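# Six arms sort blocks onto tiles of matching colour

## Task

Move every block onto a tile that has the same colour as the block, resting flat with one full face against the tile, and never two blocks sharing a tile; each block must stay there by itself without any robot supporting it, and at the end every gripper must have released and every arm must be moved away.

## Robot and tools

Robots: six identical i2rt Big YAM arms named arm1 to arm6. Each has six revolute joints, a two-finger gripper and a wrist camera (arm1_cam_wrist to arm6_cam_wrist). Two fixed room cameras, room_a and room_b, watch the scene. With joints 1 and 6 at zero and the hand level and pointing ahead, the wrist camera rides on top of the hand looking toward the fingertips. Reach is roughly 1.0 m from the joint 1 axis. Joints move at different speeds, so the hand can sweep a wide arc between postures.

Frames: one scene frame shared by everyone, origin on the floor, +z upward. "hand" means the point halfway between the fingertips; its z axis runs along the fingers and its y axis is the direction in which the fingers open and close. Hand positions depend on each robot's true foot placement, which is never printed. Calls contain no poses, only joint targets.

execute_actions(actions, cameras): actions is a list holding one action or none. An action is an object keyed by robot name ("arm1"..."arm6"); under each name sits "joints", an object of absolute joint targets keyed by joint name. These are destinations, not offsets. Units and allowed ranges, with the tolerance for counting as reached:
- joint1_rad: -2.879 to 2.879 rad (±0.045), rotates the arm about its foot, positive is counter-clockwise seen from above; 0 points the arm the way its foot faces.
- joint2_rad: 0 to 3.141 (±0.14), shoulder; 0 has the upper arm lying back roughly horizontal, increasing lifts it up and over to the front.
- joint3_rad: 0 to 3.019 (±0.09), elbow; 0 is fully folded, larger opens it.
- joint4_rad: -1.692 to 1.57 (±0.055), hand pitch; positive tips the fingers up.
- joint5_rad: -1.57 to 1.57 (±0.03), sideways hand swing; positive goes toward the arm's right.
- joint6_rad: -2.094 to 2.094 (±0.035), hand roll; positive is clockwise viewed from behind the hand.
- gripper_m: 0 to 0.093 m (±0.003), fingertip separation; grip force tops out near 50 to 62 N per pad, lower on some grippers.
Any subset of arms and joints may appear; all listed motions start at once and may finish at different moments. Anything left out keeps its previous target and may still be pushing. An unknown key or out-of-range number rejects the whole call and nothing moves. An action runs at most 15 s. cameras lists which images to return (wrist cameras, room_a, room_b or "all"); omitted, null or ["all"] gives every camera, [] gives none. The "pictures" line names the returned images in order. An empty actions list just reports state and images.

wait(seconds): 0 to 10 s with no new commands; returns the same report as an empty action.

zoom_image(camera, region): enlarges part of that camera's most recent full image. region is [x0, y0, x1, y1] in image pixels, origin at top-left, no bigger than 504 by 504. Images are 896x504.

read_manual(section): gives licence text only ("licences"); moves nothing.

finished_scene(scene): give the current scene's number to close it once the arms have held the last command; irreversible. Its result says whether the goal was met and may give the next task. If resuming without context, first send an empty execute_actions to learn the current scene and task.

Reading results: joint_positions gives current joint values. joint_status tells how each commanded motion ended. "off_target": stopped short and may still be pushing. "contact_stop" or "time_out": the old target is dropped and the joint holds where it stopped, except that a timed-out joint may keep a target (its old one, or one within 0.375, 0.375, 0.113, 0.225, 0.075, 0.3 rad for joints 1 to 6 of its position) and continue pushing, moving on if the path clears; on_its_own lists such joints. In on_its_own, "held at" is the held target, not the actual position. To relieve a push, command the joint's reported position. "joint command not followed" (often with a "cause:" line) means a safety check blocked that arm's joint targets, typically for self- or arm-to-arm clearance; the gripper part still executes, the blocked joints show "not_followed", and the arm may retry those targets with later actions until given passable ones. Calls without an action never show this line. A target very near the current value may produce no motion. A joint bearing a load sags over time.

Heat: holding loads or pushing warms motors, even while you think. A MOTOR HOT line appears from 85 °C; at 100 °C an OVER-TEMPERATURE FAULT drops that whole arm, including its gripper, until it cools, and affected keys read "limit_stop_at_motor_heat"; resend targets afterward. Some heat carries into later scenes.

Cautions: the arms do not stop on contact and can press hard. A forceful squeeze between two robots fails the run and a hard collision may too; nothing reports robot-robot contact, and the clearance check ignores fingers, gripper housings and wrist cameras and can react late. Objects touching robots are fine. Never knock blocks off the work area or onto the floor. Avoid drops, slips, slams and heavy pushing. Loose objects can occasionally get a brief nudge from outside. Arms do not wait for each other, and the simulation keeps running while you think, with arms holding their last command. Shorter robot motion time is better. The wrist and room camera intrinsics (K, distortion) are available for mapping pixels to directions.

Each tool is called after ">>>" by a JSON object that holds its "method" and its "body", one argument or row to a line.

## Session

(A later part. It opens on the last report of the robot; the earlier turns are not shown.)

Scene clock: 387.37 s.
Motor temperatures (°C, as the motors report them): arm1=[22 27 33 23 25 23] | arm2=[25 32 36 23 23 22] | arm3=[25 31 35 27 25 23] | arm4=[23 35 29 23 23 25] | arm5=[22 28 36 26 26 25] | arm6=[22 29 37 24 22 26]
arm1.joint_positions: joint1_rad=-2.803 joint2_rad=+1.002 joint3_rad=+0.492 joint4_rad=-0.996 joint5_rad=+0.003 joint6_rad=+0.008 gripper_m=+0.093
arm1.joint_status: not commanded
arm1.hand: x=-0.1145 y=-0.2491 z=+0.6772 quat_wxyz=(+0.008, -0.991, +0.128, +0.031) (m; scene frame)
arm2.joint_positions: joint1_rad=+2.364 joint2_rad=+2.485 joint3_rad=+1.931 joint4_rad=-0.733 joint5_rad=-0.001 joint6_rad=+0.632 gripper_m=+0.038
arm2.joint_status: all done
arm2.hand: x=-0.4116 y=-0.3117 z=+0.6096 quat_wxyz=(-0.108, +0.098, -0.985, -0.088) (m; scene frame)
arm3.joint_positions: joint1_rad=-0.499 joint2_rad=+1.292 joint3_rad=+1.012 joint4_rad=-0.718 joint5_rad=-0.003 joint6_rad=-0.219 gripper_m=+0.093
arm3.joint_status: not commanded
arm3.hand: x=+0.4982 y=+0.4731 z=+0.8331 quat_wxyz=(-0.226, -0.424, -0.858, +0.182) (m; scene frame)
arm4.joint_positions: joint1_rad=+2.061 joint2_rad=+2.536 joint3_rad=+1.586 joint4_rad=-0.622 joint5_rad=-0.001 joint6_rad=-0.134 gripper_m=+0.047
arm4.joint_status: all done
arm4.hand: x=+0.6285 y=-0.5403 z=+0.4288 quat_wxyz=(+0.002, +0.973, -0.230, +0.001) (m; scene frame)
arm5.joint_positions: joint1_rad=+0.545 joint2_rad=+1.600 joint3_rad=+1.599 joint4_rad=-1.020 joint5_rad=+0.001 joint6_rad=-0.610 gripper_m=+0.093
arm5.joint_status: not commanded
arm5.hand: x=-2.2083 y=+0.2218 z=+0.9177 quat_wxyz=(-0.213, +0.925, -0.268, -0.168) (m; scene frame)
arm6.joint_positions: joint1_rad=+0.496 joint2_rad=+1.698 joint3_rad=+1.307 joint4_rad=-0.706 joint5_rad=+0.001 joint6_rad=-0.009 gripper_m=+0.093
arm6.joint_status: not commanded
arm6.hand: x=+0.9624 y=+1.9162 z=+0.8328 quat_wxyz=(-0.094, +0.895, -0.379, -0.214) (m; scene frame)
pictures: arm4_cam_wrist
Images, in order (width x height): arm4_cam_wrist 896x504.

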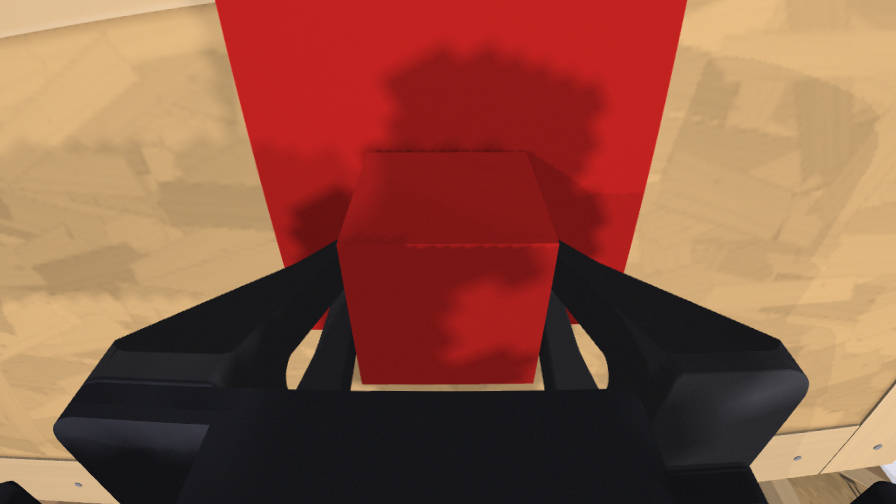

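>>> {"method": "execute_actions", "body": {
  "actions": [
    {"arm4":{"joints":{"gripper_m":0.093}},"arm2":{"joints":{"joint1_rad":-2.2,"joint2_rad":1.95,"joint3_rad":1.54,"joint6_rad":-0.42}}}
  ],
  "cameras": ["arm2_cam_wrist","arm4_cam_wrist"]
}}

>>> {"method": "execute_actions", "body": {
  "actions": [
    {"arm4":{"joints":{"joint2_rad":2.0}},"arm2":{"joints":{"joint2_rad":2.36}}}
  ],
  "cameras": ["arm2_cam_wrist","arm4_cam_wrist"]
}}

Scene clock: 402.93 s.
Motor temperatures (°C, as the motors report them): arm1=[22 27 33 23 25 23] | arm2=[25 33 36 23 23 22] | arm3=[25 31 35 27 25 23] | arm4=[23 36 29 23 23 25] | arm5=[22 28 36 26 26 25] | arm6=[22 29 37 24 22 26]
arm1.joint_positions: joint1_rad=-2.803 joint2_rad=+1.002 joint3_rad=+0.492 joint4_rad=-0.996 joint5_rad=+0.003 joint6_rad=+0.008 gripper_m=+0.093
arm1.joint_status: not commanded
arm1.hand: x=-0.1145 y=-0.2491 z=+0.6772 quat_wxyz=(+0.008, -0.991, +0.128, +0.031) (m; scene frame)
arm2.joint_positions: joint1_rad=-2.210 joint2_rad=+1.947 joint3_rad=+1.543 joint4_rad=-0.724 joint5_rad=+0.002 joint6_rad=-0.406 gripper_m=+0.038
arm2.joint_status: all done
arm2.hand: x=-1.4851 y=-0.4787 z=+0.8199 quat_wxyz=(+0.101, -0.972, +0.098, +0.188) (m; scene frame)
arm3.joint_positions: joint1_rad=-0.499 joint2_rad=+1.292 joint3_rad=+1.012 joint4_rad=-0.718 joint5_rad=-0.003 joint6_rad=-0.219 gripper_m=+0.093
arm3.joint_status: not commanded
arm3.hand: x=+0.4982 y=+0.4731 z=+0.8331 quat_wxyz=(-0.226, -0.424, -0.858, +0.182) (m; scene frame)
arm4.joint_positions: joint1_rad=+2.061 joint2_rad=+2.536 joint3_rad=+1.586 joint4_rad=-0.622 joint5_rad=-0.001 joint6_rad=-0.133 gripper_m=+0.093
arm4.joint_status: all done
arm4.hand: x=+0.6283 y=-0.5402 z=+0.4291 quat_wxyz=(+0.002, +0.973, -0.230, +0.000) (m; scene frame)
arm5.joint_positions: joint1_rad=+0.545 joint2_rad=+1.600 joint3_rad=+1.599 joint4_rad=-1.020 joint5_rad=+0.001 joint6_rad=-0.610 gripper_m=+0.093
arm5.joint_status: not commanded
arm5.hand: x=-2.2083 y=+0.2218 z=+0.9177 quat_wxyz=(-0.213, +0.925, -0.268, -0.168) (m; scene frame)
arm6.joint_positions: joint1_rad=+0.496 joint2_rad=+1.698 joint3_rad=+1.307 joint4_rad=-0.706 joint5_rad=+0.001 joint6_rad=-0.009 gripper_m=+0.093
arm6.joint_status: not commanded
arm6.hand: x=+0.9624 y=+1.9162 z=+0.8328 quat_wxyz=(-0.094, +0.895, -0.379, -0.214) (m; scene frame)
pictures: arm2_cam_wrist, arm4_cam_wrist
Images, in order (width x height): arm2_cam_wrist 896x504, arm4_cam_wrist 896x504.

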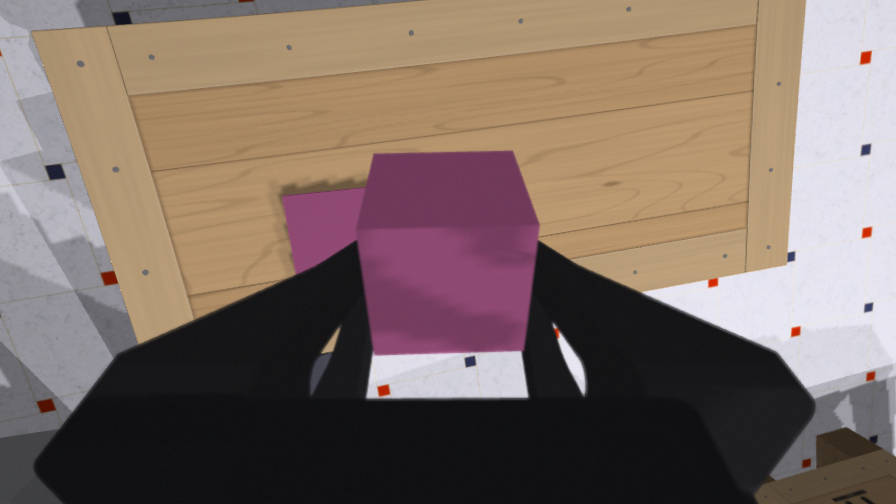

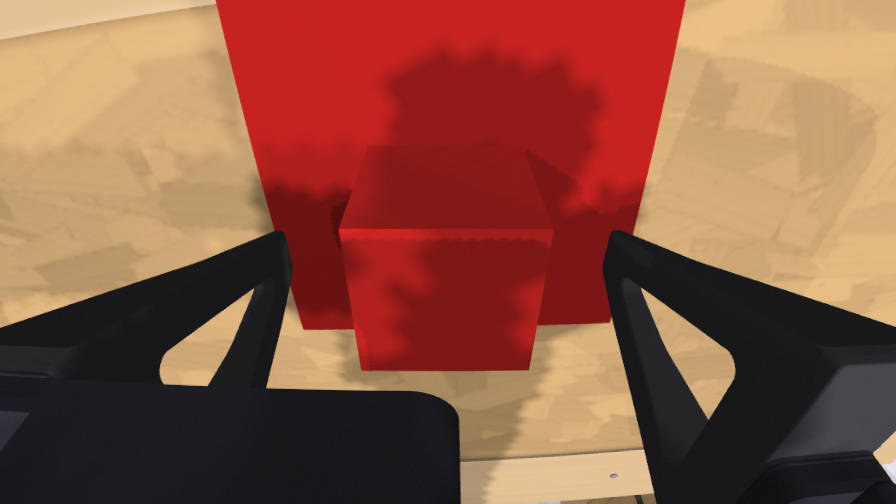

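Scene clock: 404.60 s.
Motor temperatures (°C, as the motors report them): arm1=[22 27 33 23 25 23] | arm2=[25 33 36 23 23 22] | arm3=[25 31 35 27 25 23] | arm4=[23 36 29 23 23 25] | arm5=[22 28 36 26 26 25] | arm6=[22 29 37 24 22 26]
arm1.joint_positions: joint1_rad=-2.803 joint2_rad=+1.002 joint3_rad=+0.492 joint4_rad=-0.996 joint5_rad=+0.003 joint6_rad=+0.008 gripper_m=+0.093
arm1.joint_status: not commanded
arm1.hand: x=-0.1145 y=-0.2491 z=+0.6772 quat_wxyz=(+0.008, -0.991, +0.128, +0.031) (m; scene frame)
arm2.joint_positions: joint1_rad=-2.210 joint2_rad=+2.370 joint3_rad=+1.512 joint4_rad=-0.724 joint5_rad=+0.002 joint6_rad=-0.406 gripper_m=+0.038
arm2.joint_status: all done
arm2.hand: x=-1.4069 y=-0.5351 z=+0.5468 quat_wxyz=(-0.008, -0.995, +0.099, -0.009) (m; scene frame)
arm3.joint_positions: joint1_rad=-0.499 joint2_rad=+1.292 joint3_rad=+1.012 joint4_rad=-0.718 joint5_rad=-0.003 joint6_rad=-0.219 gripper_m=+0.093
arm3.joint_status: not commanded
arm3.hand: x=+0.4982 y=+0.4731 z=+0.8331 quat_wxyz=(-0.226, -0.424, -0.858, +0.182) (m; scene frame)
arm4.joint_positions: joint1_rad=+2.061 joint2_rad=+2.000 joint3_rad=+1.595 joint4_rad=-0.616 joint5_rad=-0.001 joint6_rad=-0.133 gripper_m=+0.093
arm4.joint_status: all done
arm4.hand: x=+0.5236 y=-0.4679 z=+0.7813 quat_wxyz=(-0.095, +0.937, -0.222, -0.253) (m; scene frame)
arm5.joint_positions: joint1_rad=+0.545 joint2_rad=+1.600 joint3_rad=+1.599 joint4_rad=-1.020 joint5_rad=+0.001 joint6_rad=-0.610 gripper_m=+0.093
arm5.joint_status: not commanded
arm5.hand: x=-2.2083 y=+0.2218 z=+0.9177 quat_wxyz=(-0.213, +0.925, -0.268, -0.168) (m; scene frame)
arm6.joint_positions: joint1_rad=+0.496 joint2_rad=+1.698 joint3_rad=+1.307 joint4_rad=-0.706 joint5_rad=+0.001 joint6_rad=-0.009 gripper_m=+0.093
arm6.joint_status: not commanded
arm6.hand: x=+0.9624 y=+1.9162 z=+0.8328 quat_wxyz=(-0.094, +0.895, -0.379, -0.214) (m; scene frame)
pictures: arm2_cam_wrist, arm4_cam_wrist
Images, in order (width x height): arm2_cam_wrist 896x504, arm4_cam_wrist 896x504.

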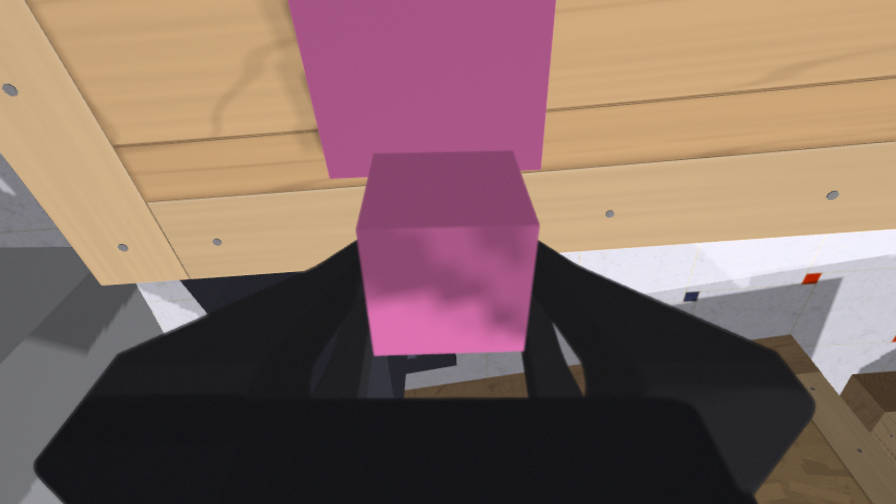

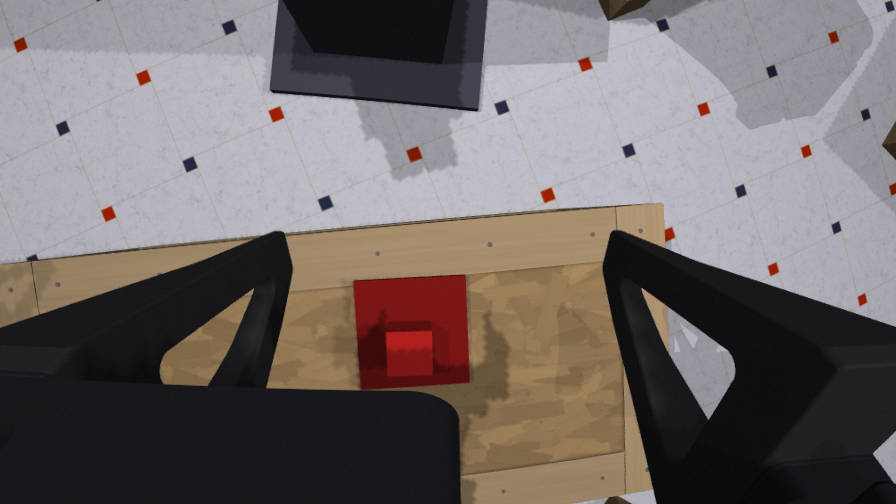

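>>> {"method": "execute_actions", "body": {
  "actions": [
    {"arm2":{"joints":{"joint1_rad":-2.178,"joint2_rad":2.62,"joint3_rad":1.668,"joint4_rad":-0.59,"joint6_rad":-0.45}}}
  ],
  "cameras": ["arm2_cam_wrist"]
}}

Scene clock: 412.27 s.
Motor temperatures (°C, as the motors report them): arm1=[22 27 33 23 25 23] | arm2=[25 33 36 23 23 22] | arm3=[25 31 35 27 25 23] | arm4=[23 36 29 23 23 25] | arm5=[22 28 37 26 26 25] | arm6=[22 29 37 24 22 26]
arm1.joint_positions: joint1_rad=-2.803 joint2_rad=+1.002 joint3_rad=+0.492 joint4_rad=-0.996 joint5_rad=+0.003 joint6_rad=+0.008 gripper_m=+0.093
arm1.joint_status: not commanded
arm1.hand: x=-0.1145 y=-0.2491 z=+0.6772 quat_wxyz=(+0.008, -0.991, +0.128, +0.031) (m; scene frame)
arm2.joint_positions: joint1_rad=-2.183 joint2_rad=+2.630 joint3_rad=+1.655 joint4_rad=-0.595 joint5_rad=+0.002 joint6_rad=-0.436 gripper_m=+0.038
arm2.joint_status: all done
arm2.hand: x=-1.4253 y=-0.5427 z=+0.4305 quat_wxyz=(-0.005, -0.997, +0.071, -0.003) (m; scene frame)
arm3.joint_positions: joint1_rad=-0.499 joint2_rad=+1.292 joint3_rad=+1.012 joint4_rad=-0.718 joint5_rad=-0.003 joint6_rad=-0.219 gripper_m=+0.093
arm3.joint_status: not commanded
arm3.hand: x=+0.4982 y=+0.4731 z=+0.8331 quat_wxyz=(-0.226, -0.424, -0.858, +0.182) (m; scene frame)
arm4.joint_positions: joint1_rad=+2.061 joint2_rad=+2.000 joint3_rad=+1.595 joint4_rad=-0.616 joint5_rad=-0.001 joint6_rad=-0.133 gripper_m=+0.093
arm4.joint_status: not commanded
arm4.hand: x=+0.5236 y=-0.4679 z=+0.7813 quat_wxyz=(-0.095, +0.937, -0.222, -0.253) (m; scene frame)
arm5.joint_positions: joint1_rad=+0.545 joint2_rad=+1.600 joint3_rad=+1.599 joint4_rad=-1.020 joint5_rad=+0.001 joint6_rad=-0.610 gripper_m=+0.093
arm5.joint_status: not commanded
arm5.hand: x=-2.2083 y=+0.2218 z=+0.9177 quat_wxyz=(-0.213, +0.925, -0.268, -0.168) (m; scene frame)
arm6.joint_positions: joint1_rad=+0.496 joint2_rad=+1.698 joint3_rad=+1.307 joint4_rad=-0.706 joint5_rad=+0.001 joint6_rad=-0.009 gripper_m=+0.093
arm6.joint_status: not commanded
arm6.hand: x=+0.9624 y=+1.9162 z=+0.8328 quat_wxyz=(-0.094, +0.895, -0.379, -0.214) (m; scene frame)
pictures: arm2_cam_wrist
Images, in order (width x height): arm2_cam_wrist 896x504.

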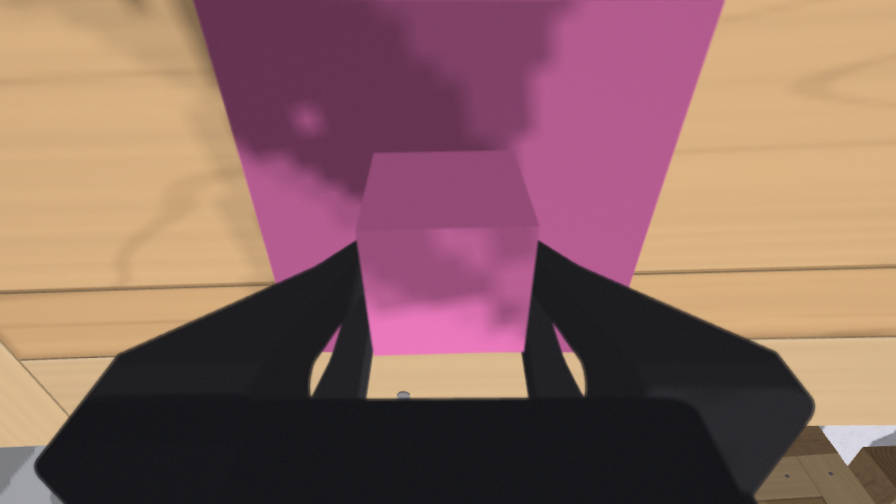

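>>> {"method": "execute_actions", "body": {
  "actions": [
    {"arm2":{"joints":{"gripper_m":0.093}}}
  ],
  "cameras": []
}}

>>> {"method": "execute_actions", "body": {
  "actions": [
    {"arm2":{"joints":{"joint2_rad":2.2}}}
  ],
  "cameras": ["arm2_cam_wrist","arm5_cam_wrist","room_a","room_b"]
}}

>>> {"method": "zoom_image", "body": {
  "camera": "room_a",
  "region": [190,90,690,380]
}}

Scene clock: 417.30 s.
Motor temperatures (°C, as the motors report them): arm1=[22 26 33 23 25 23] | arm2=[25 33 36 23 23 22] | arm3=[25 31 35 27 25 23] | arm4=[23 36 30 23 23 25] | arm5=[22 28 37 26 26 25] | arm6=[22 29 37 24 22 26]
arm1.joint_positions: joint1_rad=-2.803 joint2_rad=+1.002 joint3_rad=+0.492 joint4_rad=-0.996 joint5_rad=+0.003 joint6_rad=+0.008 gripper_m=+0.093
arm1.joint_status: not commanded
arm1.hand: x=-0.1145 y=-0.2491 z=+0.6772 quat_wxyz=(+0.008, -0.991, +0.128, +0.031) (m; scene frame)
arm2.joint_positions: joint1_rad=-2.183 joint2_rad=+2.630 joint3_rad=+1.655 joint4_rad=-0.595 joint5_rad=+0.002 joint6_rad=-0.436 gripper_m=+0.093
arm2.joint_status: all done
arm2.hand: x=-1.4253 y=-0.5427 z=+0.4305 quat_wxyz=(-0.005, -0.997, +0.071, -0.003) (m; scene frame)
arm3.joint_positions: joint1_rad=-0.499 joint2_rad=+1.292 joint3_rad=+1.012 joint4_rad=-0.718 joint5_rad=-0.003 joint6_rad=-0.219 gripper_m=+0.093
arm3.joint_status: not commanded
arm3.hand: x=+0.4982 y=+0.4731 z=+0.8331 quat_wxyz=(-0.226, -0.424, -0.858, +0.182) (m; scene frame)
arm4.joint_positions: joint1_rad=+2.061 joint2_rad=+2.000 joint3_rad=+1.595 joint4_rad=-0.616 joint5_rad=-0.001 joint6_rad=-0.133 gripper_m=+0.093
arm4.joint_status: not commanded
arm4.hand: x=+0.5236 y=-0.4679 z=+0.7813 quat_wxyz=(-0.095, +0.937, -0.222, -0.253) (m; scene frame)
arm5.joint_positions: joint1_rad=+0.545 joint2_rad=+1.600 joint3_rad=+1.599 joint4_rad=-1.020 joint5_rad=+0.001 joint6_rad=-0.610 gripper_m=+0.093
arm5.joint_status: not commanded
arm5.hand: x=-2.2083 y=+0.2218 z=+0.9177 quat_wxyz=(-0.213, +0.925, -0.268, -0.168) (m; scene frame)
arm6.joint_positions: joint1_rad=+0.496 joint2_rad=+1.698 joint3_rad=+1.307 joint4_rad=-0.706 joint5_rad=+0.001 joint6_rad=-0.009 gripper_m=+0.093
arm6.joint_status: not commanded
arm6.hand: x=+0.9624 y=+1.9162 z=+0.8328 quat_wxyz=(-0.094, +0.895, -0.379, -0.214) (m; scene frame)
pictures: none
No camera images: the call's "cameras" was empty. Leave "cameras" out to get every camera's image.

Scene clock: 418.77 s.
Motor temperatures (°C, as the motors report them): arm1=[22 26 33 23 25 23] | arm2=[25 33 36 23 23 22] | arm3=[25 31 35 27 25 23] | arm4=[23 36 30 23 23 25] | arm5=[22 28 37 26 26 25] | arm6=[22 29 37 24 22 26]
arm1.joint_positions: joint1_rad=-2.803 joint2_rad=+1.002 joint3_rad=+0.492 joint4_rad=-0.996 joint5_rad=+0.003 joint6_rad=+0.008 gripper_m=+0.093
arm1.joint_status: not commanded
arm1.hand: x=-0.1145 y=-0.2491 z=+0.6772 quat_wxyz=(+0.008, -0.991, +0.128, +0.031) (m; scene frame)
arm2.joint_positions: joint1_rad=-2.183 joint2_rad=+2.185 joint3_rad=+1.667 joint4_rad=-0.595 joint5_rad=+0.002 joint6_rad=-0.436 gripper_m=+0.093
arm2.joint_status: all done
arm2.hand: x=-1.5412 y=-0.4644 z=+0.7250 quat_wxyz=(+0.105, -0.973, +0.070, +0.195) (m; scene frame)
arm3.joint_positions: joint1_rad=-0.499 joint2_rad=+1.292 joint3_rad=+1.012 joint4_rad=-0.718 joint5_rad=-0.003 joint6_rad=-0.219 gripper_m=+0.093
arm3.joint_status: not commanded
arm3.hand: x=+0.4982 y=+0.4731 z=+0.8331 quat_wxyz=(-0.226, -0.424, -0.858, +0.182) (m; scene frame)
arm4.joint_positions: joint1_rad=+2.061 joint2_rad=+2.000 joint3_rad=+1.595 joint4_rad=-0.616 joint5_rad=-0.001 joint6_rad=-0.133 gripper_m=+0.093
arm4.joint_status: not commanded
arm4.hand: x=+0.5236 y=-0.4679 z=+0.7813 quat_wxyz=(-0.095, +0.937, -0.222, -0.253) (m; scene frame)
arm5.joint_positions: joint1_rad=+0.545 joint2_rad=+1.600 joint3_rad=+1.599 joint4_rad=-1.020 joint5_rad=+0.001 joint6_rad=-0.610 gripper_m=+0.093
arm5.joint_status: not commanded
arm5.hand: x=-2.2083 y=+0.2218 z=+0.9177 quat_wxyz=(-0.213, +0.925, -0.268, -0.168) (m; scene frame)
arm6.joint_positions: joint1_rad=+0.496 joint2_rad=+1.698 joint3_rad=+1.307 joint4_rad=-0.706 joint5_rad=+0.001 joint6_rad=-0.009 gripper_m=+0.093
arm6.joint_status: not commanded
arm6.hand: x=+0.9624 y=+1.9162 z=+0.8328 quat_wxyz=(-0.094, +0.895, -0.379, -0.214) (m; scene frame)
pictures: arm2_cam_wrist, arm5_cam_wrist, room_a, room_b
Images, in order (width x height): arm2_cam_wrist 896x504, arm5_cam_wrist 896x504, room_a 896x504, room_b 896x504.

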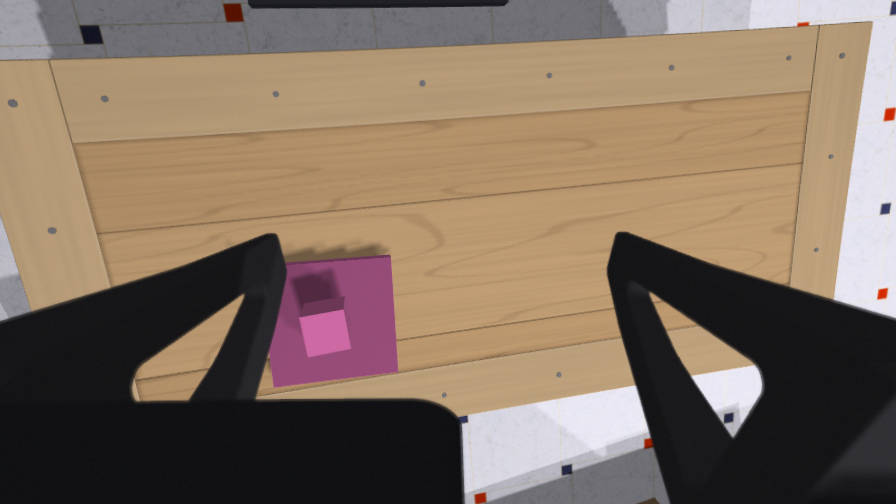

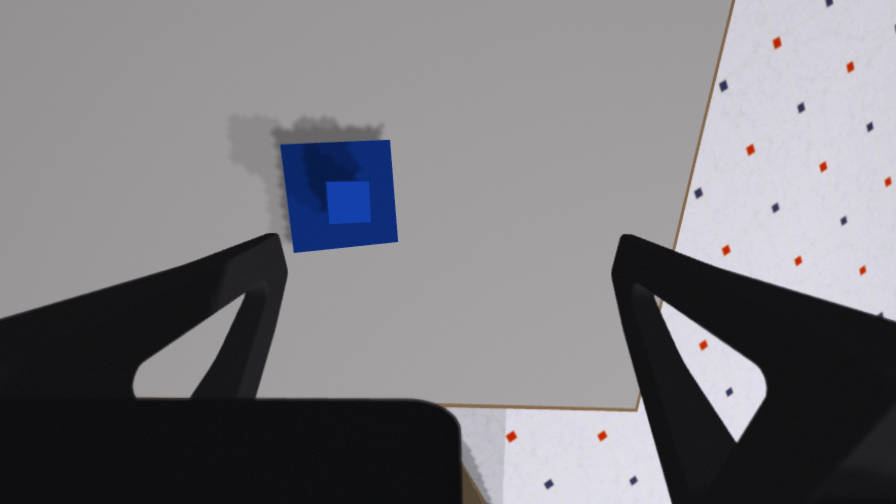

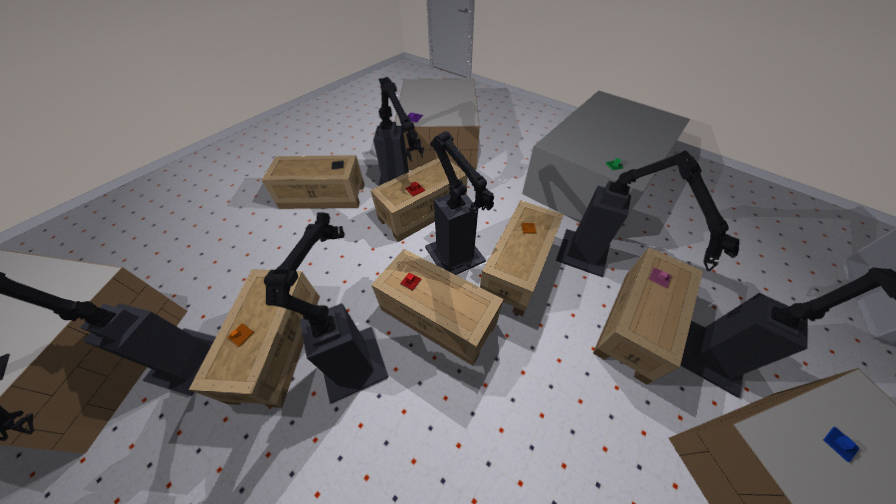

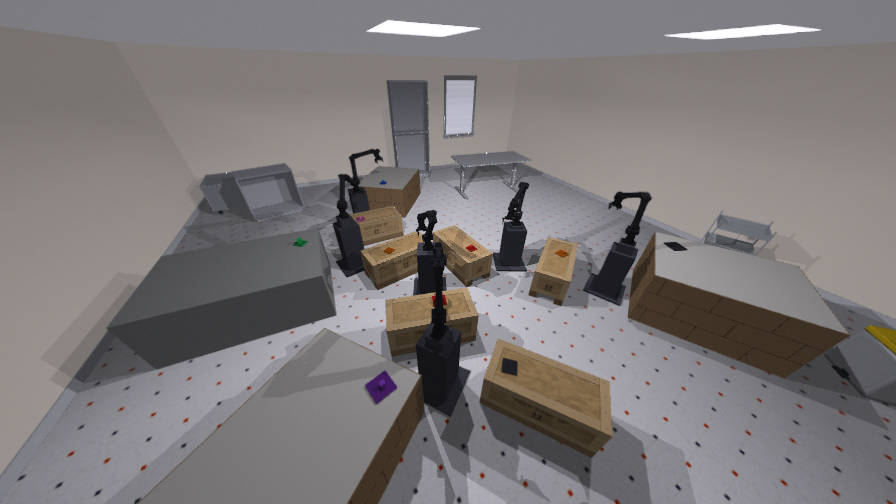

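Region (190, 90, 690, 380) of room_a's 896x504 image, scaled by 1.008, with more detail than that image has; it fills the top 292 rows of this view, and the rest is white.

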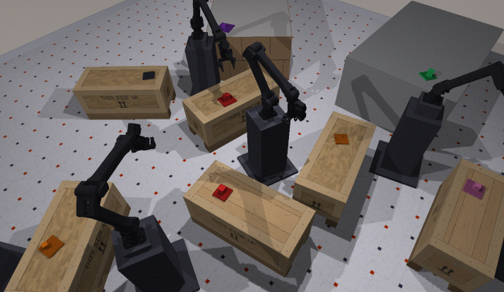

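>>> {"method": "finished_scene", "body": {
  "scene": 2
}}

The scene is finished: the task was done.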